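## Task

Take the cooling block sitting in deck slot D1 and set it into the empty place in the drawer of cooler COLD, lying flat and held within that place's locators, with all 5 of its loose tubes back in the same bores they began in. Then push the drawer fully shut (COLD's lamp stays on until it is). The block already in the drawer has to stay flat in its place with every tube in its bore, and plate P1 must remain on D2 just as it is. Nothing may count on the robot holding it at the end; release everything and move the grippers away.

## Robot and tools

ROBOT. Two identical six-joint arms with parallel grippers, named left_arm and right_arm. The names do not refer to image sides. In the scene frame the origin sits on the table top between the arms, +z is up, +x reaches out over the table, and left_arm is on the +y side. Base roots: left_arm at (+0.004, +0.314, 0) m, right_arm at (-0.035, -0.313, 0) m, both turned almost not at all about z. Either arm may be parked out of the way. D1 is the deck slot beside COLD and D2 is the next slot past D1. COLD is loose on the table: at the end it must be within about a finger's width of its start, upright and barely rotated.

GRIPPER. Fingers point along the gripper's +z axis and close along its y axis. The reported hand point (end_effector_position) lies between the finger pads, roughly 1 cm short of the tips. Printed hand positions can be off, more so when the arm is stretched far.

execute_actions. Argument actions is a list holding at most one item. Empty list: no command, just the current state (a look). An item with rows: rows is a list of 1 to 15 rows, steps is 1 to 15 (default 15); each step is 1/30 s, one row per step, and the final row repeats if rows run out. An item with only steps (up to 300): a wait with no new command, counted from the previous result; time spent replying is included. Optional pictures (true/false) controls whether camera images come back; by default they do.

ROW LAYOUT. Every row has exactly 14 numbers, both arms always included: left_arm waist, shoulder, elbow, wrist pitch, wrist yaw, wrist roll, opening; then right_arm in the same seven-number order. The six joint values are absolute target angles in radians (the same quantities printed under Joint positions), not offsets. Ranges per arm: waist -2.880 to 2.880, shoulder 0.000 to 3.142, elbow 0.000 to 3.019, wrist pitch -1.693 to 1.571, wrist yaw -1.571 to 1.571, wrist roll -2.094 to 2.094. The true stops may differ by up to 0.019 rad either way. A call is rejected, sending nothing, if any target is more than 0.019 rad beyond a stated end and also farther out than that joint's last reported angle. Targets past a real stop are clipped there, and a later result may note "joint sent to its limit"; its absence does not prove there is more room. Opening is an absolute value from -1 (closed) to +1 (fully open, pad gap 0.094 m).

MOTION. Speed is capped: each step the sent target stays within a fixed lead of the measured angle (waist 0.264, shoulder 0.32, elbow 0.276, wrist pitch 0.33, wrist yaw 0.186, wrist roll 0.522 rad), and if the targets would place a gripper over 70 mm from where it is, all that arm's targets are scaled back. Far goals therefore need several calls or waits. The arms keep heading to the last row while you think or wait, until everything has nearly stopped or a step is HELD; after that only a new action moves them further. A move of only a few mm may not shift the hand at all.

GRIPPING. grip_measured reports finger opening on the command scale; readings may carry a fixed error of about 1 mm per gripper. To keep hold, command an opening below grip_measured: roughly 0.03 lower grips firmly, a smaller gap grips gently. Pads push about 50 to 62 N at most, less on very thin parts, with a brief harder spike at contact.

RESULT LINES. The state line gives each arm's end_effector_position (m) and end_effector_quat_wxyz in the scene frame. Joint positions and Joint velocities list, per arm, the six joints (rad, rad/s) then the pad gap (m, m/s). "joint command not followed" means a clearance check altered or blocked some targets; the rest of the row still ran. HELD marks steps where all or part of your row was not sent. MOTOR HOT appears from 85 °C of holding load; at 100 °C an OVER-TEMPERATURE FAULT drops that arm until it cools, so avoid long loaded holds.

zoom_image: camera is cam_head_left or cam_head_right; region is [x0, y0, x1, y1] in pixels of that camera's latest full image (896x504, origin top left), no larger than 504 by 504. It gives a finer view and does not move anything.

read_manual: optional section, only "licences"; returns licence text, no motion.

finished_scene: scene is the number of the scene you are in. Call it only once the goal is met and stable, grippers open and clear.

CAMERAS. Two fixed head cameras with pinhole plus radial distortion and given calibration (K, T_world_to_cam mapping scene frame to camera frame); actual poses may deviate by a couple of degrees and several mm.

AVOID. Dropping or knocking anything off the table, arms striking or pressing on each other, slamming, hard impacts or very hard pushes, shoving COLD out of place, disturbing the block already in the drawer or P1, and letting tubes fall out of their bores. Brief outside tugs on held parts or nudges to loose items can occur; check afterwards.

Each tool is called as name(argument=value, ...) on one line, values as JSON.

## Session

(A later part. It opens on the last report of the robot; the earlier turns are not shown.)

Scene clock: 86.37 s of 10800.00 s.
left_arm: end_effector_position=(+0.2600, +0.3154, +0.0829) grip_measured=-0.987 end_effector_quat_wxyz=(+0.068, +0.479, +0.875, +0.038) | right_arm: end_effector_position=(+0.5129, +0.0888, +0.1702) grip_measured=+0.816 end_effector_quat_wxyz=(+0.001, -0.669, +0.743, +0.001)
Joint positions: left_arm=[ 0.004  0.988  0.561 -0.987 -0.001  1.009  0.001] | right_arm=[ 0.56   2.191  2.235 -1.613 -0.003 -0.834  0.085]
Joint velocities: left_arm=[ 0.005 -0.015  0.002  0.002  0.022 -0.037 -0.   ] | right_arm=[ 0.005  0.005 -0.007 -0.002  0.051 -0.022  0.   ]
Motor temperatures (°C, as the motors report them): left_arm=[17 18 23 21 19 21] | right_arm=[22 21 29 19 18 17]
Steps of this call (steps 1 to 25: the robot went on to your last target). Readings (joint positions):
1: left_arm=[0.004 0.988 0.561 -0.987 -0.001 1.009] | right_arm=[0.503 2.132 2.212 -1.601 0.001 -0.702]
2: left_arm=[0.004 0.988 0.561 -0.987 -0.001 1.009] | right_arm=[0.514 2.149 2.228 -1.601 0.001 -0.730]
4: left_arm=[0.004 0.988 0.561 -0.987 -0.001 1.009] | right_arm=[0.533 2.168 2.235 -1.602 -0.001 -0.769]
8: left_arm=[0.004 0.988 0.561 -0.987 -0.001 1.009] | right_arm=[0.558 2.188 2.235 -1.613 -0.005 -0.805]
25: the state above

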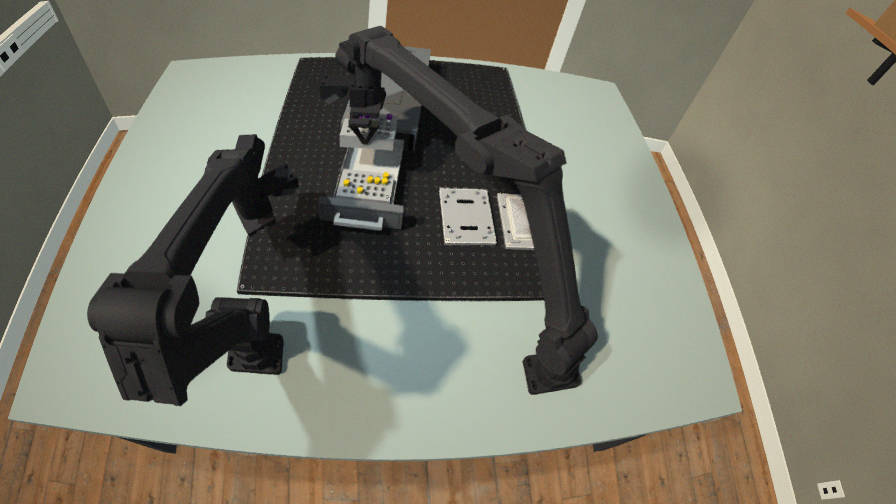

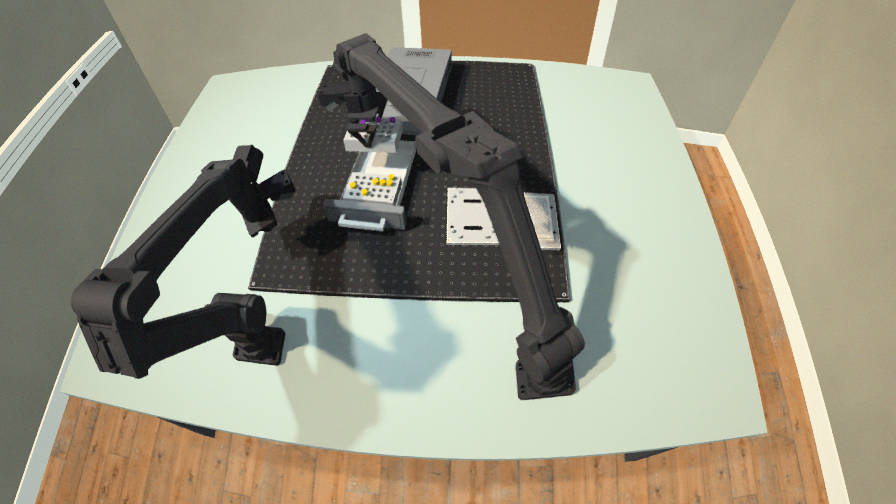

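execute_actions(actions=[{"rows":[[0,1,0.55,-1,0,1,-1,0.545,2.115,2.3,-1.6,0,-0.82,0.77],[0,1,0.55,-1,0,1,-1,0.54,2.118,2.29,-1.59,0,-0.81,0.77],[0,1,0.55,-1,0,1,-1,0.537,2.12,2.28,-1.58,0,-0.8,0.77],[0,1,0.55,-1,0,1,-1,0.534,2.123,2.27,-1.568,0,-0.79,0.77],[0,1,0.55,-1,0,1,-1,0.53,2.126,2.26,-1.556,0,-0.785,0.77],[0,1,0.55,-1,0,1,-1,0.528,2.129,2.25,-1.544,0,-0.785,0.77],[0,1,0.55,-1,0,1,-1,0.528,2.132,2.24,-1.532,0,-0.785,0.77],[0,1,0.55,-1,0,1,-1,0.528,2.135,2.23,-1.52,0,-0.785,0.77],[0,1,0.55,-1,0,1,-1,0.528,2.138,2.22,-1.507,0,-0.785,0.77],[0,1,0.55,-1,0,1,-1,0.528,2.14,2.205,-1.495,0,-0.785,0.77]]}], pictures=false)

execute_actions(actions=[{"steps":15}])

zoom_image(camera="cam_head_left", region=[320, 110, 420, 210])

zoom_image(camera="cam_head_right", region=[330, 110, 430, 210])

Scene clock: 90.90 s of 10800.00 s.
left_arm: end_effector_position=(+0.2600, +0.3154, +0.0829) grip_measured=-0.987 end_effector_quat_wxyz=(+0.068, +0.479, +0.875, +0.038) | right_arm: end_effector_position=(+0.5263, +0.0833, +0.1368) grip_measured=+0.816 end_effector_quat_wxyz=(+0.012, -0.648, +0.762, +0.000)
Joint positions: left_arm=[ 0.004  0.988  0.561 -0.987 -0.001  1.009  0.001] | right_arm=[ 0.542  2.199  2.161 -1.508 -0.002 -0.795  0.085]
Joint velocities: left_arm=[-0.015  0.005  0.007 -0.007 -0.022  0.037 -0.   ] | right_arm=[-0.034  0.054 -0.066  0.017 -0.081 -0.066 -0.   ]
Motor temperatures (°C, as the motors report them): left_arm=[17 18 23 21 19 21] | right_arm=[22 22 29 19 18 17]
Steps of this call (steps 1 to 15: the robot went on to your last target; steps 16 to 90: nothing new was sent; then 1.03 s passed at rest; steps 91 to 105: all 15 steps of this action). Readings (joint positions):
91: left_arm=[0.004 0.988 0.561 -0.987 -0.001 1.009] | right_arm=[0.560 2.191 2.235 -1.613 -0.003 -0.834]
92: left_arm=[0.004 0.988 0.561 -0.987 -0.001 1.009] | right_arm=[0.560 2.191 2.235 -1.611 -0.003 -0.831]
94: left_arm=[0.004 0.988 0.561 -0.987 -0.001 1.009] | right_arm=[0.560 2.191 2.235 -1.599 -0.003 -0.821]
98: left_arm=[0.004 0.988 0.561 -0.987 -0.001 1.009] | right_arm=[0.555 2.191 2.216 -1.551 -0.003 -0.804]
105: the state above

Scene clock: 91.40 s of 10800.00 s.
left_arm: end_effector_position=(+0.2600, +0.3154, +0.0829) grip_measured=-0.987 end_effector_quat_wxyz=(+0.068, +0.479, +0.875, +0.038) | right_arm: end_effector_position=(+0.5274, +0.0821, +0.1334) grip_measured=+0.816 end_effector_quat_wxyz=(+0.011, -0.646, +0.763, +0.000)
Joint positions: left_arm=[ 0.004  0.988  0.561 -0.987 -0.001  1.009  0.001] | right_arm=[ 0.54   2.202  2.159 -1.505 -0.002 -0.793  0.085]
Joint velocities: left_arm=[ 0.005 -0.015  0.007 -0.007 -0.051 -0.11   0.   ] | right_arm=[-0.015 -0.015 -0.002  0.002 -0.037 -0.066 -0.   ]
Motor temperatures (°C, as the motors report them): left_arm=[17 18 23 21 19 21] | right_arm=[22 22 29 19 18 17]
Steps of this call (steps 1 to 15: the robot went on to your last target). Readings (joint positions):
1: left_arm=[0.004 0.988 0.561 -0.987 -0.001 1.009] | right_arm=[0.541 2.201 2.159 -1.508 -0.002 -0.794]
2: left_arm=[0.004 0.988 0.561 -0.987 -0.001 1.009] | right_arm=[0.541 2.202 2.159 -1.508 -0.002 -0.794]
4: left_arm=[0.004 0.988 0.561 -0.987 -0.001 1.009] | right_arm=[0.540 2.202 2.159 -1.508 -0.002 -0.794]
8: left_arm=[0.004 0.988 0.561 -0.987 -0.001 1.009] | right_arm=[0.540 2.202 2.159 -1.505 -0.002 -0.793]
15: the state above
All arms were judged still, so your last target was given up. Only a new action makes them travel on or press farther. Fingers that are still opening or closing keep moving.

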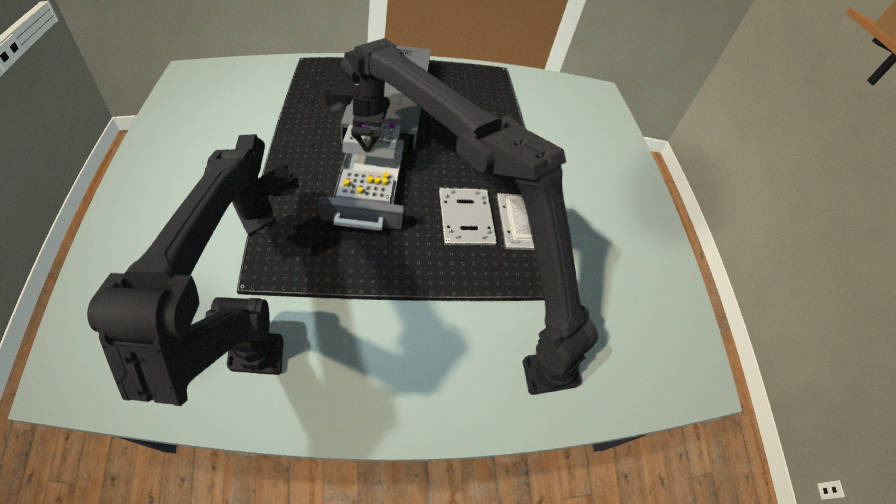

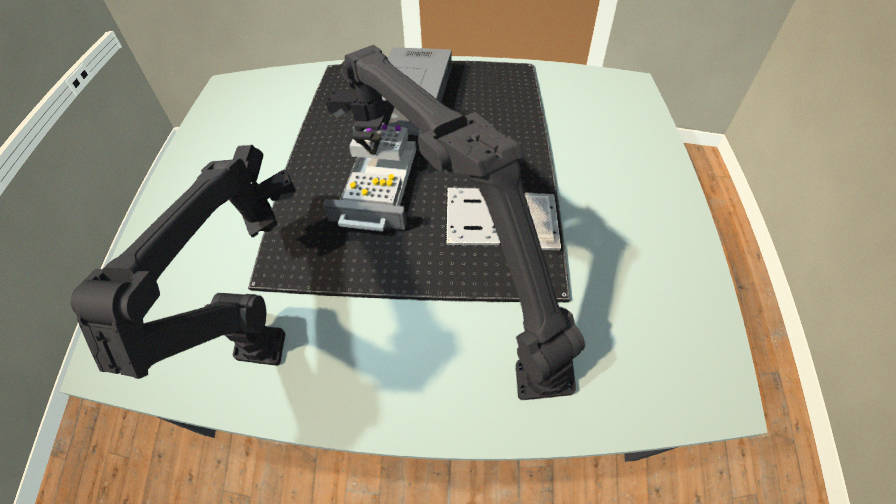

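Region (320, 110, 420, 210) of cam_head_left's 896x504 image, scaled by 5.040, with more detail than that image has.

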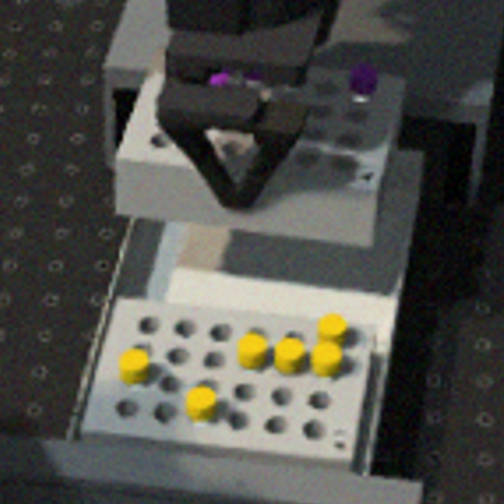

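Region (330, 110, 430, 210) of cam_head_right's 896x504 image, scaled by 5.040, with more detail than that image has.

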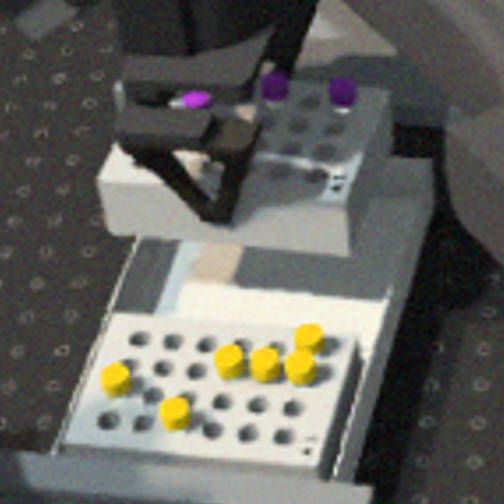

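execute_actions(actions=[{"rows":[[0,1,0.55,-1,0,1,-1,0.525,2.145,2.197,-1.49,0,-0.785,0.77],[0,1,0.55,-1,0,1,-1,0.525,2.148,2.189,-1.48,0,-0.785,0.77],[0,1,0.55,-1,0,1,-1,0.525,2.151,2.181,-1.47,0,-0.785,0.77],[0,1,0.55,-1,0,1,-1,0.525,2.154,2.173,-1.46,0,-0.785,0.77],[0,1,0.55,-1,0,1,-1,0.525,2.157,2.165,-1.45,0,-0.785,0.77],[0,1,0.55,-1,0,1,-1,0.525,2.16,2.157,-1.44,0,-0.785,0.77],[0,1,0.55,-1,0,1,-1,0.525,2.163,2.149,-1.43,0,-0.785,0.77],[0,1,0.55,-1,0,1,-1,0.525,2.165,2.141,-1.425,0,-0.785,0.77]]}], pictures=false)

execute_actions(actions=[{"steps":10}])

zoom_image(camera="cam_head_left", region=[320, 110, 420, 210])

zoom_image(camera="cam_head_right", region=[330, 110, 430, 210])

Scene clock: 96.53 s of 10800.00 s.
left_arm: end_effector_position=(+0.2600, +0.3154, +0.0829) grip_measured=-0.987 end_effector_quat_wxyz=(+0.068, +0.479, +0.875, +0.038) | right_arm: end_effector_position=(+0.5274, +0.0817, +0.0987) grip_measured=+0.816 end_effector_quat_wxyz=(+0.006, -0.646, +0.763, +0.000)
Joint positions: left_arm=[ 0.004  0.988  0.561 -0.987 -0.001  1.009  0.001] | right_arm=[ 0.54   2.22   2.099 -1.437 -0.002 -0.792  0.085]
Joint velocities: left_arm=[-0.015  0.015  0.002  0.007 -0.037  0.022 -0.001] | right_arm=[-0.015  0.005 -0.012 -0.012  0.081  0.081 -0.001]
Motor temperatures (°C, as the motors report them): left_arm=[17 18 23 21 19 21] | right_arm=[22 23 28 19 18 17]
Steps of this call (steps 1 to 90: nothing new was sent; then 1.63 s passed at rest; steps 91 to 105: all 15 steps of this action). Readings (joint positions):
91: left_arm=[0.004 0.988 0.561 -0.987 -0.001 1.009] | right_arm=[0.540 2.202 2.159 -1.505 -0.002 -0.792]
92: left_arm=[0.004 0.988 0.561 -0.987 -0.001 1.009] | right_arm=[0.540 2.202 2.157 -1.502 -0.002 -0.792]
94: left_arm=[0.004 0.988 0.561 -0.987 -0.001 1.009] | right_arm=[0.540 2.202 2.151 -1.488 -0.002 -0.792]
98: left_arm=[0.004 0.988 0.561 -0.987 -0.001 1.009] | right_arm=[0.540 2.203 2.121 -1.448 -0.002 -0.792]
105: the state above

Scene clock: 96.87 s of 10800.00 s.
left_arm: end_effector_position=(+0.2600, +0.3154, +0.0829) grip_measured=-0.987 end_effector_quat_wxyz=(+0.068, +0.479, +0.875, +0.038) | right_arm: end_effector_position=(+0.5289, +0.0805, +0.0984) grip_measured=+0.816 end_effector_quat_wxyz=(+0.007, -0.645, +0.764, -0.000)
Joint positions: left_arm=[ 0.004  0.988  0.561 -0.987 -0.001  1.009  0.001] | right_arm=[ 0.537  2.22   2.098 -1.434 -0.    -0.792  0.085]
Joint velocities: left_arm=[ 0.005 -0.005 -0.002  0.007 -0.022 -0.095  0.   ] | right_arm=[ 0.005  0.015  0.002  0.007 -0.007 -0.051 -0.002]
Motor temperatures (°C, as the motors report them): left_arm=[17 18 23 21 19 21] | right_arm=[22 23 28 19 18 17]
Steps of this call (steps 1 to 10: the robot went on to your last target). Readings (joint positions):
1: left_arm=[0.004 0.988 0.561 -0.987 -0.001 1.009] | right_arm=[0.539 2.220 2.098 -1.437 -0.001 -0.792]
2: left_arm=[0.004 0.988 0.561 -0.987 -0.001 1.009] | right_arm=[0.538 2.220 2.098 -1.436 -0.001 -0.792]
4: left_arm=[0.004 0.988 0.561 -0.987 -0.001 1.009] | right_arm=[0.537 2.220 2.098 -1.434 -0.000 -0.792]
8: left_arm=[0.004 0.988 0.561 -0.987 -0.001 1.009] | right_arm=[0.537 2.220 2.098 -1.434 -0.000 -0.792]
10: the state above

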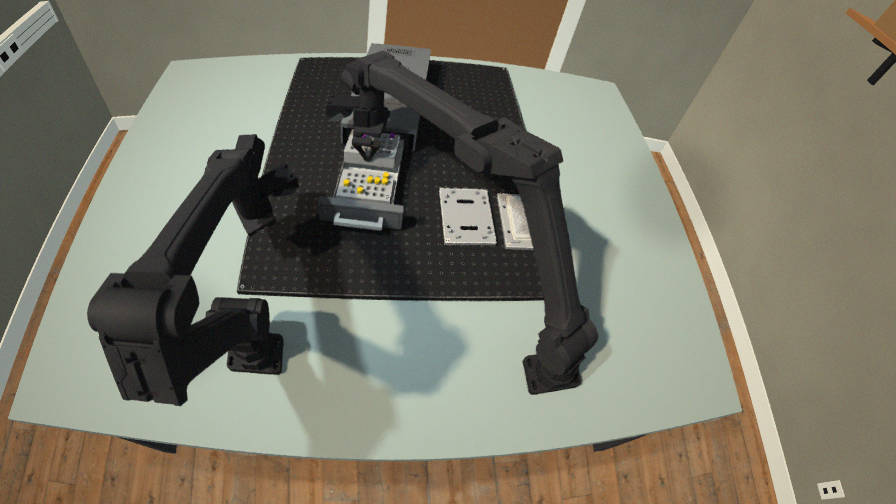

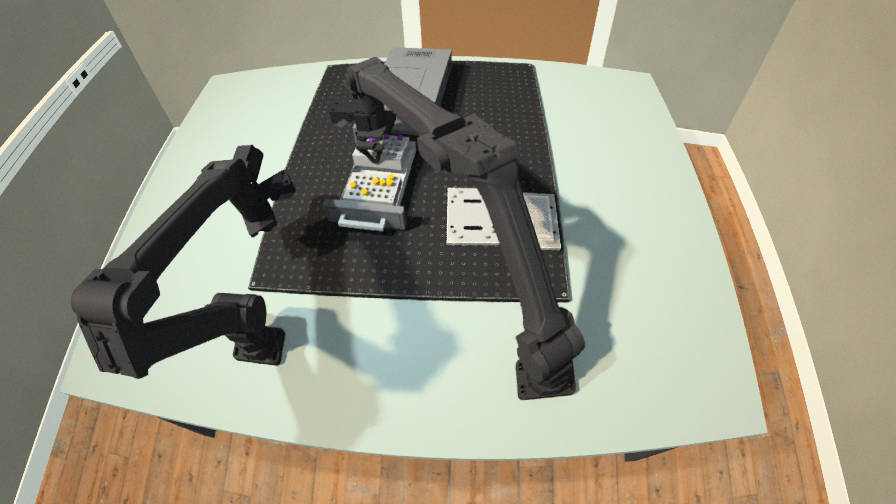

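Region (320, 110, 420, 210) of cam_head_left's 896x504 image, scaled by 5.040, with more detail than that image has.

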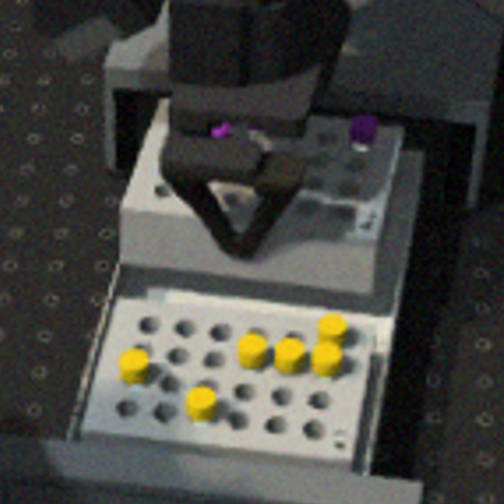

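Region (330, 110, 430, 210) of cam_head_right's 896x504 image, scaled by 5.040, with more detail than that image has.

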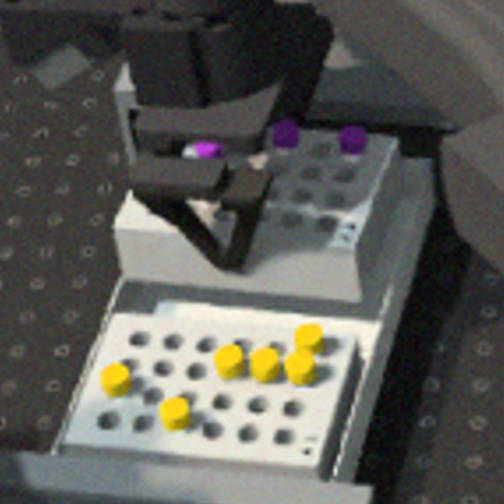

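execute_actions(actions=[{"rows":[[0,1,0.55,-1,0,1,-1,0.514,2.165,2.141,-1.455,0,-0.8,0.77]]}])

zoom_image(camera="cam_head_left", region=[320, 110, 420, 210])

Scene clock: 99.17 s of 10800.00 s.
left_arm: end_effector_position=(+0.2600, +0.3154, +0.0829) grip_measured=-0.987 end_effector_quat_wxyz=(+0.068, +0.479, +0.875, +0.038) | right_arm: end_effector_position=(+0.5301, +0.0750, +0.0984) grip_measured=+0.816 end_effector_quat_wxyz=(+0.003, -0.642, +0.767, -0.000)
Joint positions: left_arm=[ 0.004  0.988  0.561 -0.987 -0.001  1.009  0.001] | right_arm=[ 0.53   2.22   2.098 -1.443 -0.    -0.792  0.085]
Joint velocities: left_arm=[-0.015 -0.015 -0.007  0.002 -0.066  0.037 -0.002] | right_arm=[-0.005 -0.005 -0.002 -0.017 -0.007  0.022  0.   ]
Motor temperatures (°C, as the motors report them): left_arm=[17 18 23 21 19 21] | right_arm=[22 23 28 19 18 17]
Steps of this call (steps 1 to 15: the robot went on to your last target; steps 16 to 54: nothing new was sent; steps 55 to 69: all 15 steps of this action). Readings (joint positions):
55: left_arm=[0.004 0.988 0.561 -0.987 -0.001 1.009] | right_arm=[0.537 2.220 2.098 -1.436 -0.000 -0.792]
56: left_arm=[0.004 0.988 0.561 -0.987 -0.001 1.009] | right_arm=[0.537 2.220 2.098 -1.437 -0.000 -0.792]
58: left_arm=[0.004 0.988 0.561 -0.987 -0.001 1.009] | right_arm=[0.536 2.220 2.098 -1.442 -0.000 -0.792]
62: left_arm=[0.004 0.988 0.561 -0.987 -0.001 1.009] | right_arm=[0.533 2.220 2.098 -1.443 -0.000 -0.792]
69: the state above

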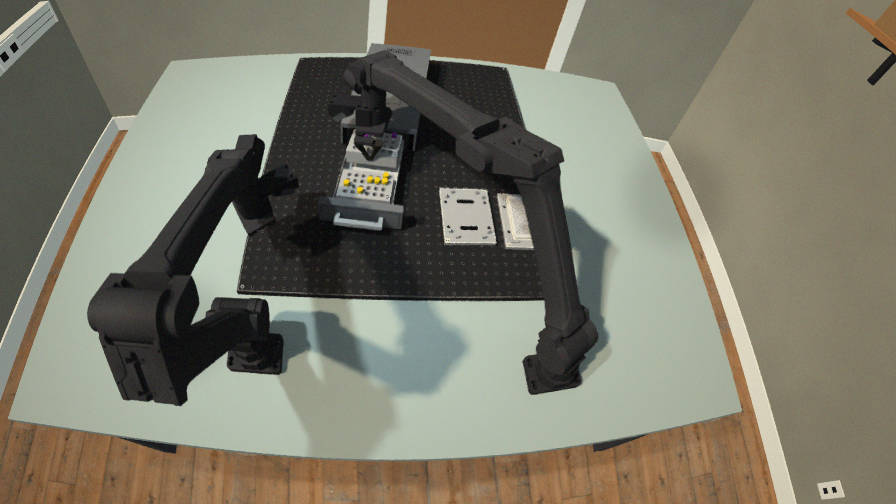

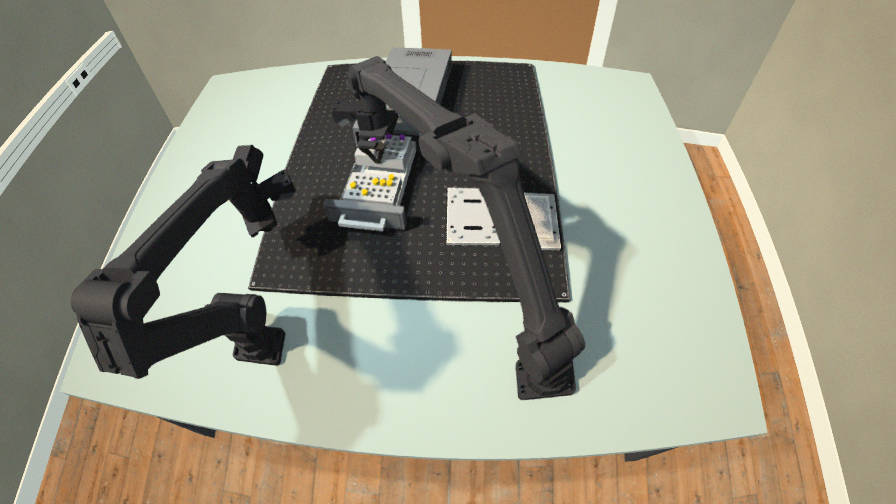

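Region (320, 110, 420, 210) of cam_head_left's 896x504 image, scaled by 5.040, with more detail than that image has.

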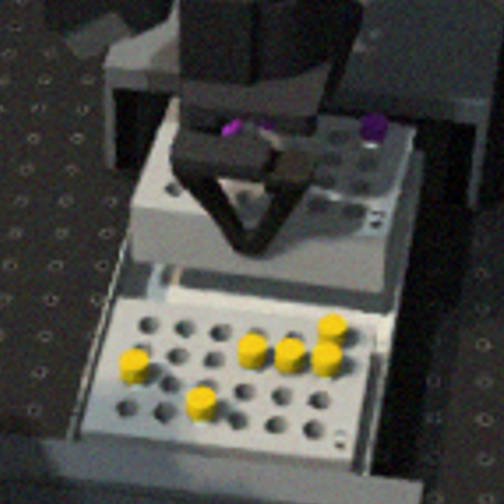

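execute_actions(actions=[{"rows":[[0,1,0.55,-1,0,1,-1,0.543,2.167,2.135,-1.425,0,-0.81,0.77],[0,1,0.55,-1,0,1,-1,0.543,2.169,2.129,-1.42,0,-0.81,0.77],[0,1,0.55,-1,0,1,-1,0.543,2.171,2.123,-1.412,0,-0.81,0.77],[0,1,0.55,-1,0,1,-1,0.543,2.173,2.117,-1.404,0,-0.81,0.77],[0,1,0.55,-1,0,1,-1,0.543,2.175,2.111,-1.396,0,-0.81,0.77],[0,1,0.55,-1,0,1,-1,0.543,2.177,2.105,-1.388,0,-0.81,0.77],[0,1,0.55,-1,0,1,-1,0.543,2.179,2.099,-1.38,0,-0.81,0.77],[0,1,0.55,-1,0,1,-1,0.543,2.18,2.091,-1.37,0,-0.81,0.77]]}], pictures=false)

execute_actions(actions=[{"steps":10}])

zoom_image(camera="cam_head_left", region=[320, 110, 420, 210])

zoom_image(camera="cam_head_right", region=[330, 110, 430, 210])

Scene clock: 102.23 s of 10800.00 s.
left_arm: end_effector_position=(+0.2600, +0.3154, +0.0829) grip_measured=-0.987 end_effector_quat_wxyz=(+0.068, +0.479, +0.875, +0.038) | right_arm: end_effector_position=(+0.5294, +0.0758, +0.0737) grip_measured=+0.816 end_effector_quat_wxyz=(+0.004, -0.647, +0.763, -0.000)
Joint positions: left_arm=[ 0.004  0.988  0.561 -0.987 -0.001  1.009  0.001] | right_arm=[ 0.531  2.23   2.05  -1.382 -0.001 -0.803  0.085]
Joint velocities: left_arm=[ 0.015  0.015 -0.007 -0.002  0.007  0.037  0.   ] | right_arm=[-0.015 -0.015 -0.007  0.012  0.007 -0.051 -0.   ]
Motor temperatures (°C, as the motors report them): left_arm=[17 18 23 21 19 21] | right_arm=[22 23 28 19 18 17]
Steps of this call (steps 1 to 15: the robot went on to your last target; steps 16 to 77: nothing new was sent; steps 78 to 92: all 15 steps of this action). Readings (joint positions):
78: left_arm=[0.004 0.988 0.561 -0.987 -0.001 1.009] | right_arm=[0.530 2.220 2.098 -1.442 -0.000 -0.794]
79: left_arm=[0.004 0.988 0.561 -0.987 -0.001 1.009] | right_arm=[0.530 2.220 2.097 -1.439 -0.000 -0.795]
81: left_arm=[0.004 0.988 0.561 -0.987 -0.001 1.009] | right_arm=[0.530 2.220 2.092 -1.427 -0.000 -0.798]
85: left_arm=[0.004 0.988 0.561 -0.987 -0.001 1.009] | right_arm=[0.530 2.220 2.069 -1.395 -0.000 -0.801]
92: the state above

Scene clock: 102.57 s of 10800.00 s.
left_arm: end_effector_position=(+0.2600, +0.3154, +0.0829) grip_measured=-0.987 end_effector_quat_wxyz=(+0.068, +0.479, +0.875, +0.038) | right_arm: end_effector_position=(+0.5296, +0.0761, +0.0737) grip_measured=+0.816 end_effector_quat_wxyz=(+0.005, -0.647, +0.762, +0.000)
Joint positions: left_arm=[ 0.004  0.988  0.561 -0.987 -0.001  1.009  0.001] | right_arm=[ 0.531  2.23   2.05  -1.381 -0.001 -0.804  0.085]
Joint velocities: left_arm=[-0.005 -0.005 -0.012  0.017 -0.037 -0.022 -0.001] | right_arm=[-0.015 -0.005 -0.007 -0.032 -0.081 -0.051  0.   ]
Motor temperatures (°C, as the motors report them): left_arm=[17 18 23 21 19 21] | right_arm=[22 23 28 19 18 17]
Steps of this call (steps 1 to 10: the robot went on to your last target). Readings (joint positions):
1: left_arm=[0.004 0.988 0.561 -0.987 -0.001 1.009] | right_arm=[0.531 2.230 2.050 -1.382 -0.001 -0.803]
2: left_arm=[0.004 0.988 0.561 -0.987 -0.001 1.009] | right_arm=[0.531 2.230 2.050 -1.381 -0.001 -0.803]
4: left_arm=[0.004 0.988 0.561 -0.987 -0.001 1.009] | right_arm=[0.531 2.230 2.050 -1.381 -0.001 -0.804]
8: left_arm=[0.004 0.988 0.561 -0.987 -0.001 1.009] | right_arm=[0.531 2.230 2.050 -1.381 -0.001 -0.804]
10: the state above

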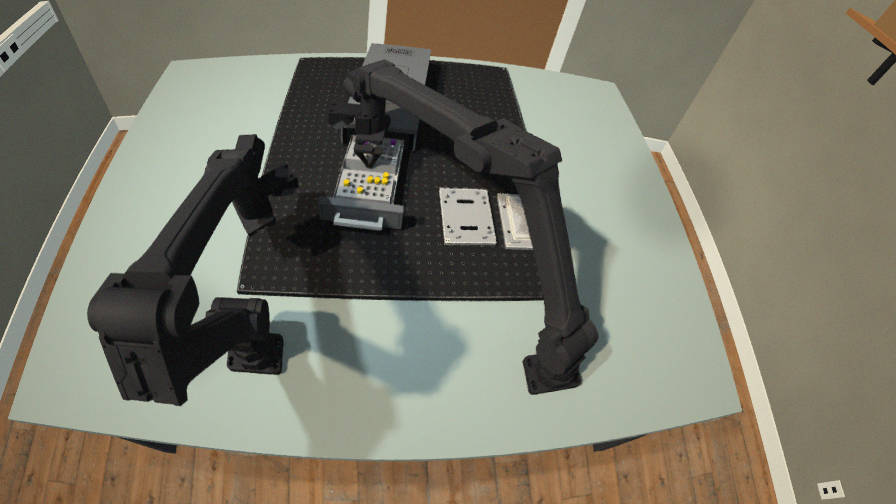

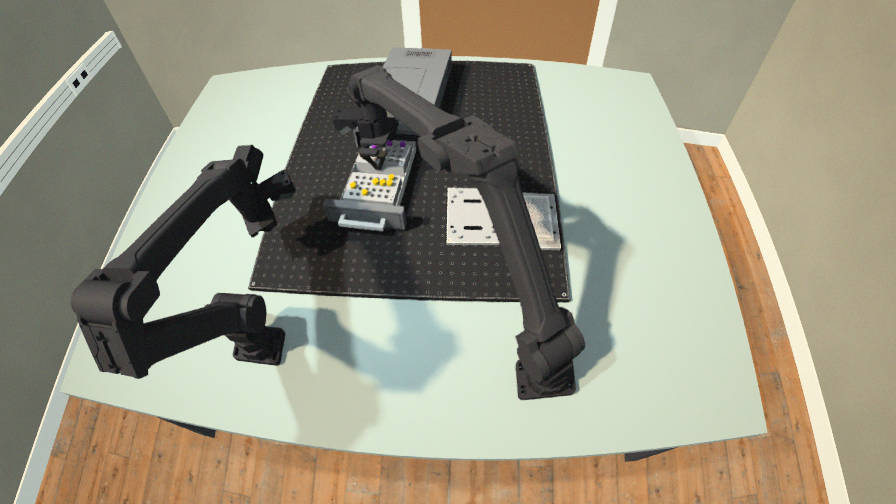

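Region (320, 110, 420, 210) of cam_head_left's 896x504 image, scaled by 5.040, with more detail than that image has.

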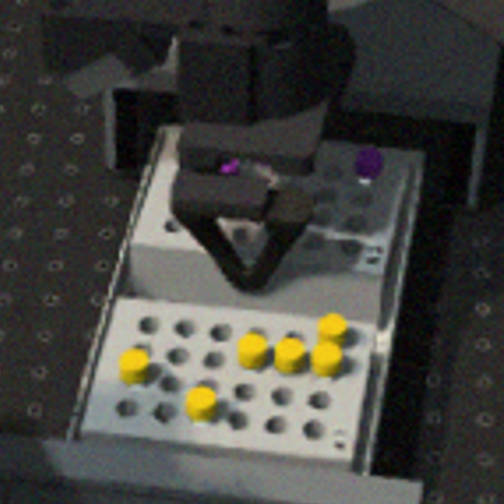

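Region (330, 110, 430, 210) of cam_head_right's 896x504 image, scaled by 5.040, with more detail than that image has.

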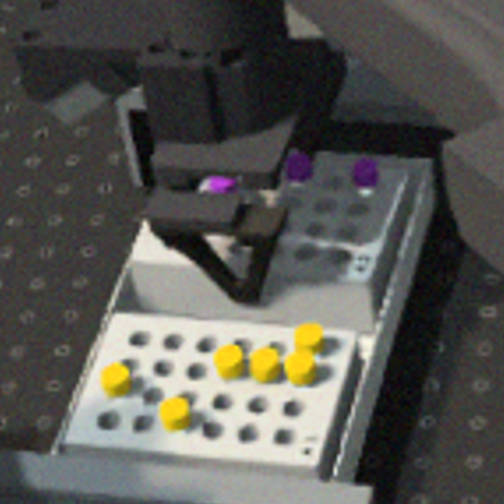

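execute_actions(actions=[{"rows":[[0,1,0.55,-1,0,1,-1,0.535,2.185,2.085,-1.37,0,-0.81,0.77],[0,1,0.55,-1,0,1,-1,0.535,2.19,2.08,-1.365,0,-0.81,0.77],[0,1,0.55,-1,0,1,-1,0.535,2.195,2.075,-1.36,0,-0.81,0.77],[0,1,0.55,-1,0,1,-1,0.535,2.2,2.07,-1.355,0,-0.81,0.77],[0,1,0.55,-1,0,1,-1,0.535,2.21,2.065,-1.35,0,-0.81,0.77]]}])

zoom_image(camera="cam_head_left", region=[320, 110, 420, 210])

Scene clock: 104.77 s of 10800.00 s.
left_arm: end_effector_position=(+0.2600, +0.3154, +0.0829) grip_measured=-0.987 end_effector_quat_wxyz=(+0.068, +0.479, +0.875, +0.038) | right_arm: end_effector_position=(+0.5295, +0.0760, +0.0717) grip_measured=+0.816 end_effector_quat_wxyz=(+0.005, -0.647, +0.762, +0.000)
Joint positions: left_arm=[ 0.004  0.988  0.561 -0.987 -0.001  1.009  0.001] | right_arm=[ 0.531  2.23   2.045 -1.375 -0.001 -0.804  0.085]
Joint velocities: left_arm=[-0.005  0.015  0.012  0.002  0.051 -0.066  0.   ] | right_arm=[ 0.005  0.015  0.002 -0.002 -0.051 -0.051 -0.001]
Motor temperatures (°C, as the motors report them): left_arm=[17 18 23 21 19 21] | right_arm=[22 23 28 19 18 17]
Steps of this call (steps 1 to 15: the robot went on to your last target; steps 16 to 51: nothing new was sent; steps 52 to 66: all 15 steps of this action). Readings (joint positions):
52: left_arm=[0.004 0.988 0.561 -0.987 -0.001 1.009] | right_arm=[0.531 2.230 2.050 -1.381 -0.001 -0.804]
53: left_arm=[0.004 0.988 0.561 -0.987 -0.001 1.009] | right_arm=[0.531 2.230 2.049 -1.380 -0.001 -0.804]
55: left_arm=[0.004 0.988 0.561 -0.987 -0.001 1.009] | right_arm=[0.531 2.230 2.046 -1.377 -0.001 -0.804]
59: left_arm=[0.004 0.988 0.561 -0.987 -0.001 1.009] | right_arm=[0.531 2.230 2.045 -1.375 -0.001 -0.804]
66: the state above

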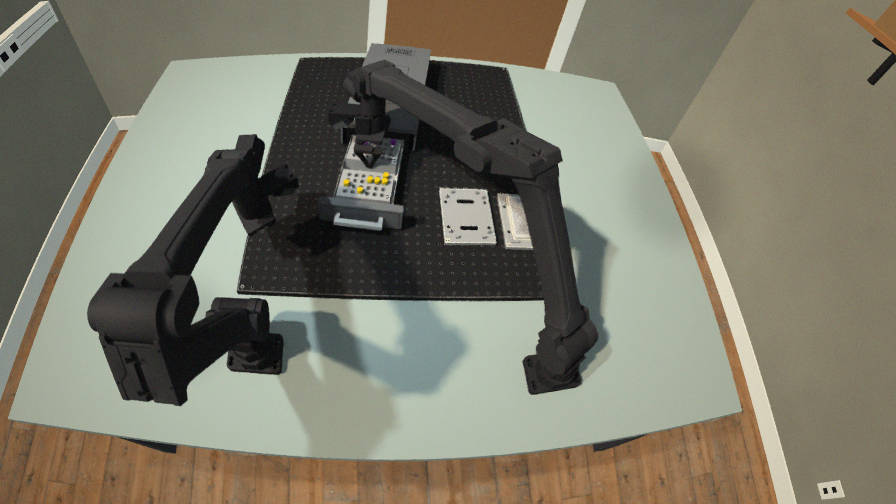

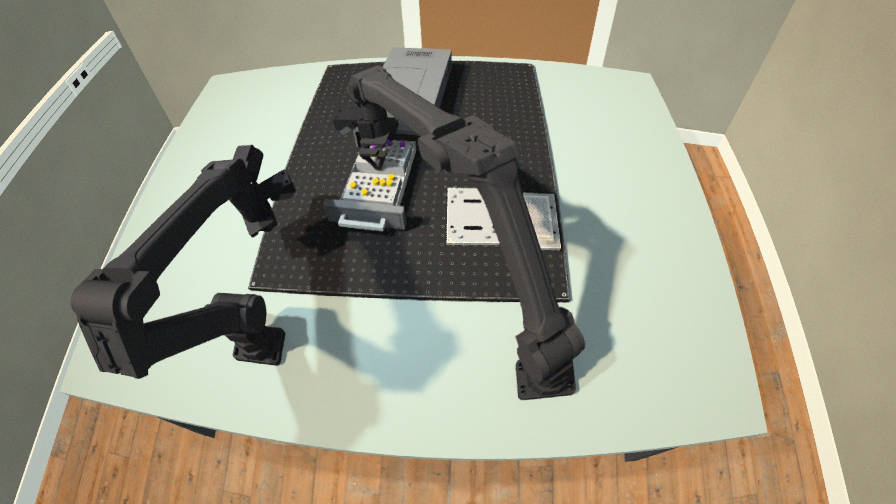

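Region (320, 110, 420, 210) of cam_head_left's 896x504 image, scaled by 5.040, with more detail than that image has.

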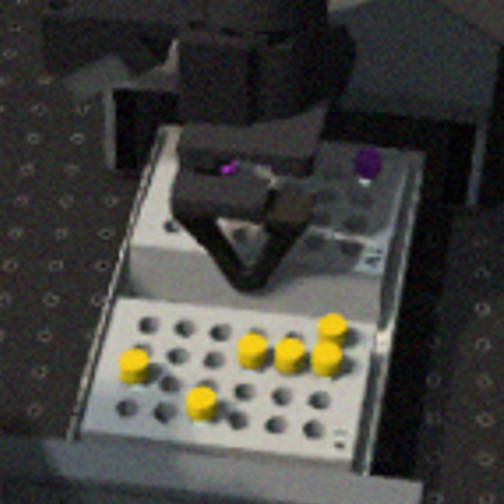

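execute_actions(actions=[{"rows":[[0,1,0.55,-1,0,1,-1,0.545,2.19,2.075,-1.41,0,-0.81,0.77]]}])

zoom_image(camera="cam_head_left", region=[320, 110, 420, 210])

Scene clock: 106.60 s of 10800.00 s.
left_arm: end_effector_position=(+0.2600, +0.3154, +0.0829) grip_measured=-0.987 end_effector_quat_wxyz=(+0.068, +0.479, +0.875, +0.038) | right_arm: end_effector_position=(+0.5275, +0.0748, +0.0717) grip_measured=+0.816 end_effector_quat_wxyz=(+0.000, -0.647, +0.762, +0.000)
Joint positions: left_arm=[ 0.004  0.988  0.561 -0.987 -0.001  1.009  0.001] | right_arm=[ 0.532  2.23   2.045 -1.384 -0.    -0.804  0.085]
Joint velocities: left_arm=[-0.015 -0.005  0.002 -0.002  0.051 -0.007 -0.   ] | right_arm=[ 0.005 -0.015 -0.022 -0.007 -0.051  0.066  0.001]
Motor temperatures (°C, as the motors report them): left_arm=[17 18 23 21 19 21] | right_arm=[22 23 28 19 18 17]
Steps of this call (steps 1 to 15: the robot went on to your last target; steps 16 to 40: nothing new was sent; steps 41 to 55: all 15 steps of this action). Readings (joint positions):
41: left_arm=[0.004 0.988 0.561 -0.987 -0.001 1.009] | right_arm=[0.532 2.230 2.045 -1.378 -0.001 -0.804]
42: left_arm=[0.004 0.988 0.561 -0.987 -0.001 1.009] | right_arm=[0.532 2.230 2.045 -1.381 -0.000 -0.804]
44: left_arm=[0.004 0.988 0.561 -0.987 -0.001 1.009] | right_arm=[0.532 2.230 2.045 -1.384 -0.000 -0.804]
48: left_arm=[0.004 0.988 0.561 -0.987 -0.001 1.009] | right_arm=[0.532 2.230 2.045 -1.384 -0.000 -0.804]
55: the state above

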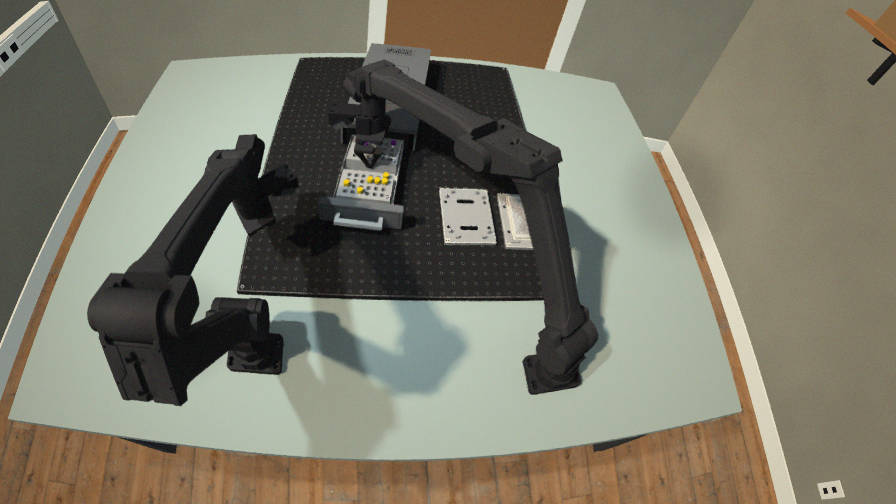

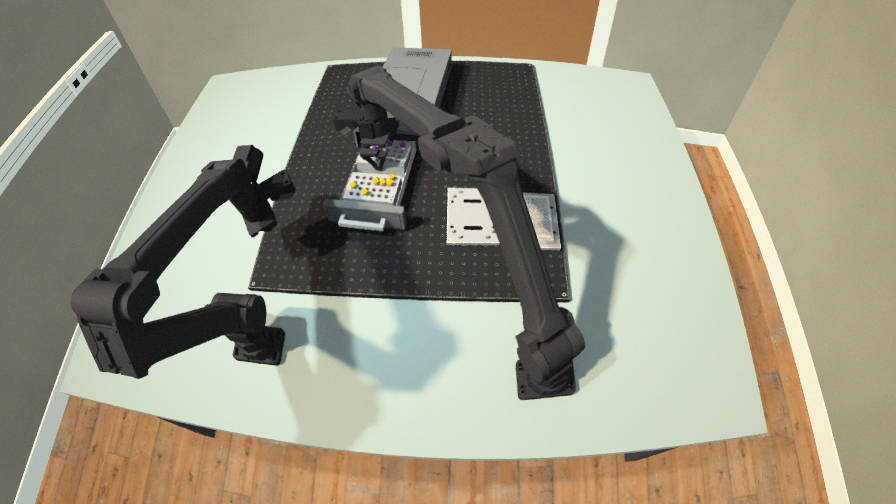

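Region (320, 110, 420, 210) of cam_head_left's 896x504 image, scaled by 5.040, with more detail than that image has.

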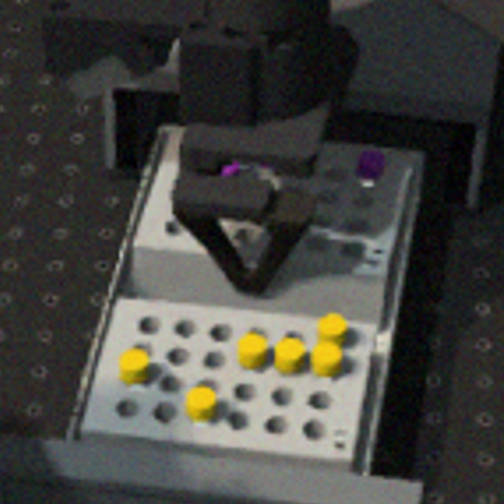

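execute_actions(actions=[{"rows":[[0,1,0.55,-1,0,1,-1,0.556,2.17,2.045,-1.41,0,-0.8,0.77]]}])

zoom_image(camera="cam_head_left", region=[320, 110, 420, 210])

Scene clock: 108.07 s of 10800.00 s.
left_arm: end_effector_position=(+0.2600, +0.3154, +0.0829) grip_measured=-0.987 end_effector_quat_wxyz=(+0.068, +0.479, +0.875, +0.038) | right_arm: end_effector_position=(+0.5216, +0.0736, +0.0705) grip_measured=+0.816 end_effector_quat_wxyz=(-0.008, -0.650, +0.760, -0.002)
Joint positions: left_arm=[ 0.004  0.988  0.561 -0.987 -0.001  1.009  0.001] | right_arm=[ 0.537  2.226  2.033 -1.393  0.006 -0.805  0.085]
Joint velocities: left_arm=[-0.015  0.005 -0.012 -0.012 -0.081  0.007 -0.   ] | right_arm=[-0.005 -0.005 -0.002  0.007 -0.007 -0.022  0.001]
Motor temperatures (°C, as the motors report them): left_arm=[17 18 23 21 19 21] | right_arm=[22 23 27 19 18 17]
Steps of this call (steps 1 to 15: the robot went on to your last target; steps 16 to 29: nothing new was sent; steps 30 to 44: all 15 steps of this action). Readings (joint positions):
30: left_arm=[0.004 0.988 0.561 -0.987 -0.001 1.009] | right_arm=[0.532 2.230 2.043 -1.384 -0.000 -0.804]
31: left_arm=[0.004 0.988 0.561 -0.987 -0.001 1.009] | right_arm=[0.532 2.228 2.041 -1.384 -0.000 -0.804]
33: left_arm=[0.004 0.988 0.561 -0.987 -0.001 1.009] | right_arm=[0.533 2.226 2.036 -1.386 -0.001 -0.805]
37: left_arm=[0.004 0.988 0.561 -0.987 -0.001 1.009] | right_arm=[0.537 2.226 2.033 -1.393 0.006 -0.805]
44: the state above

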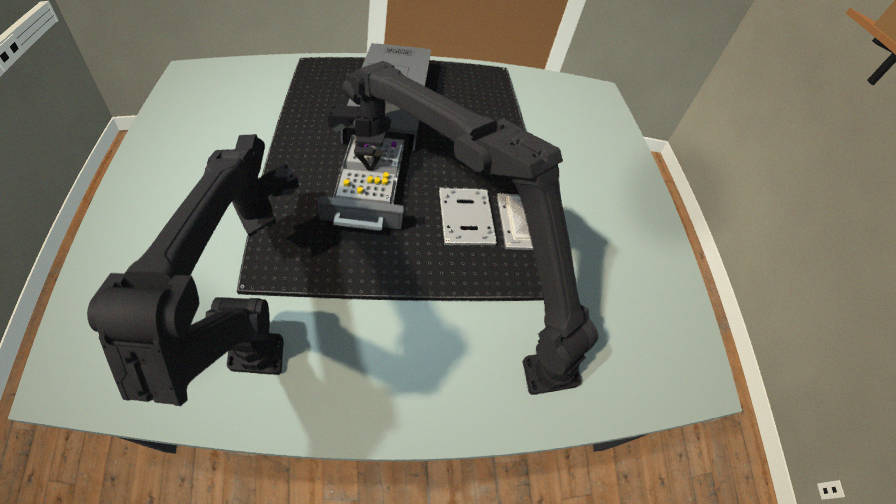

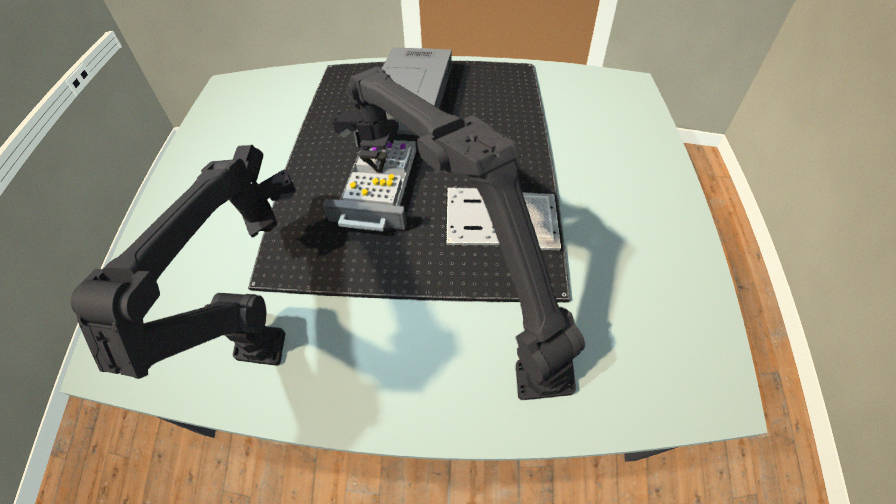

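Region (320, 110, 420, 210) of cam_head_left's 896x504 image, scaled by 5.040, with more detail than that image has.

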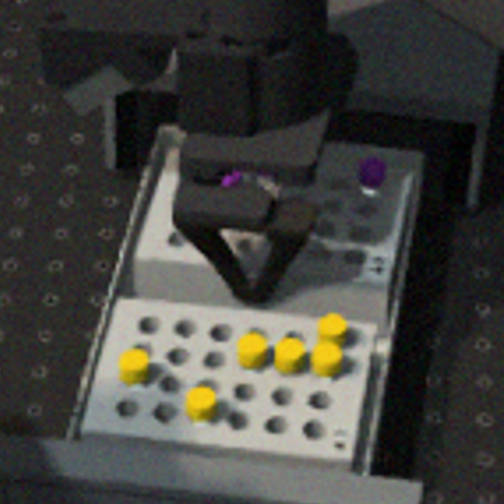

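The block is now about 3 mm too far right and rests on the side rib, so I shift it toward +y.

execute_actions(actions=[{"rows":[[0,1,0.55,-1,0,1,-1,0.568,2.17,2.06,-1.36,0,-0.78,0.77]]}])

zoom_image(camera="cam_head_left", region=[320, 110, 420, 210])

Scene clock: 109.40 s of 10800.00 s.
left_arm: end_effector_position=(+0.2600, +0.3154, +0.0829) grip_measured=-0.987 end_effector_quat_wxyz=(+0.068, +0.479, +0.875, +0.038) | right_arm: end_effector_position=(+0.5236, +0.0785, +0.0698) grip_measured=+0.816 end_effector_quat_wxyz=(+0.002, -0.646, +0.763, -0.002)
Joint positions: left_arm=[ 0.004  0.988  0.561 -0.987 -0.001  1.009  0.001] | right_arm=[ 0.541  2.225  2.031 -1.372  0.003 -0.793  0.085]
Joint velocities: left_arm=[ 0.005 -0.034 -0.017  0.002  0.022 -0.051  0.001] | right_arm=[-0.015 -0.005 -0.002 -0.002  0.007 -0.022 -0.   ]
Motor temperatures (°C, as the motors report them): left_arm=[17 18 23 21 19 21] | right_arm=[22 23 27 19 18 17]
Steps of this call (steps 1 to 15: the robot went on to your last target; steps 16 to 25: nothing new was sent; steps 26 to 40: all 15 steps of this action). Readings (joint positions):
26: left_arm=[0.004 0.988 0.561 -0.987 -0.001 1.009] | right_arm=[0.537 2.225 2.033 -1.390 0.006 -0.802]
27: left_arm=[0.004 0.988 0.561 -0.987 -0.001 1.009] | right_arm=[0.538 2.225 2.033 -1.386 0.006 -0.798]
29: left_arm=[0.004 0.988 0.561 -0.987 -0.001 1.009] | right_arm=[0.540 2.225 2.032 -1.374 0.003 -0.794]
33: left_arm=[0.004 0.988 0.561 -0.987 -0.001 1.009] | right_arm=[0.541 2.225 2.031 -1.372 0.003 -0.793]
40: the state above

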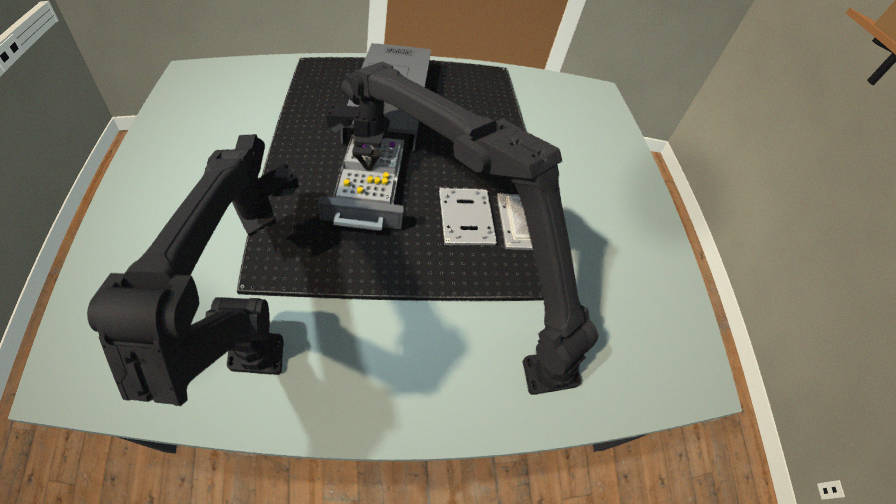

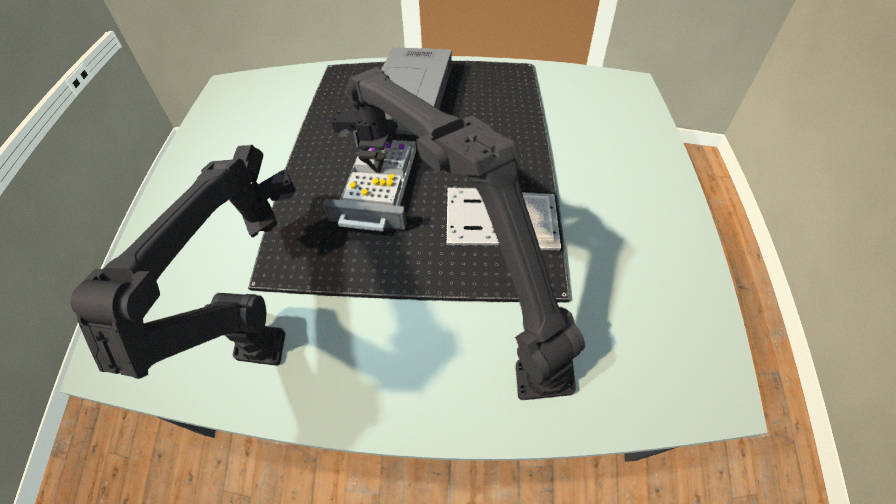

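Region (320, 110, 420, 210) of cam_head_left's 896x504 image, scaled by 5.040, with more detail than that image has.

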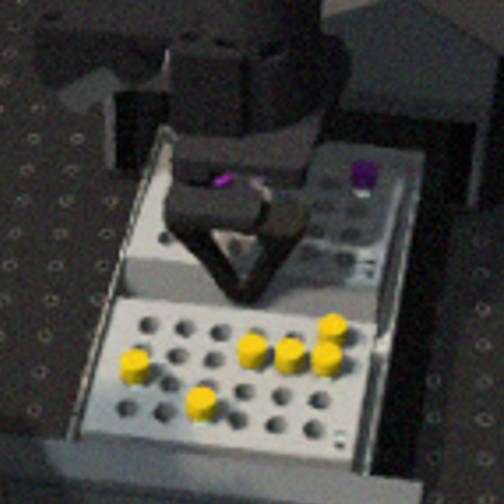

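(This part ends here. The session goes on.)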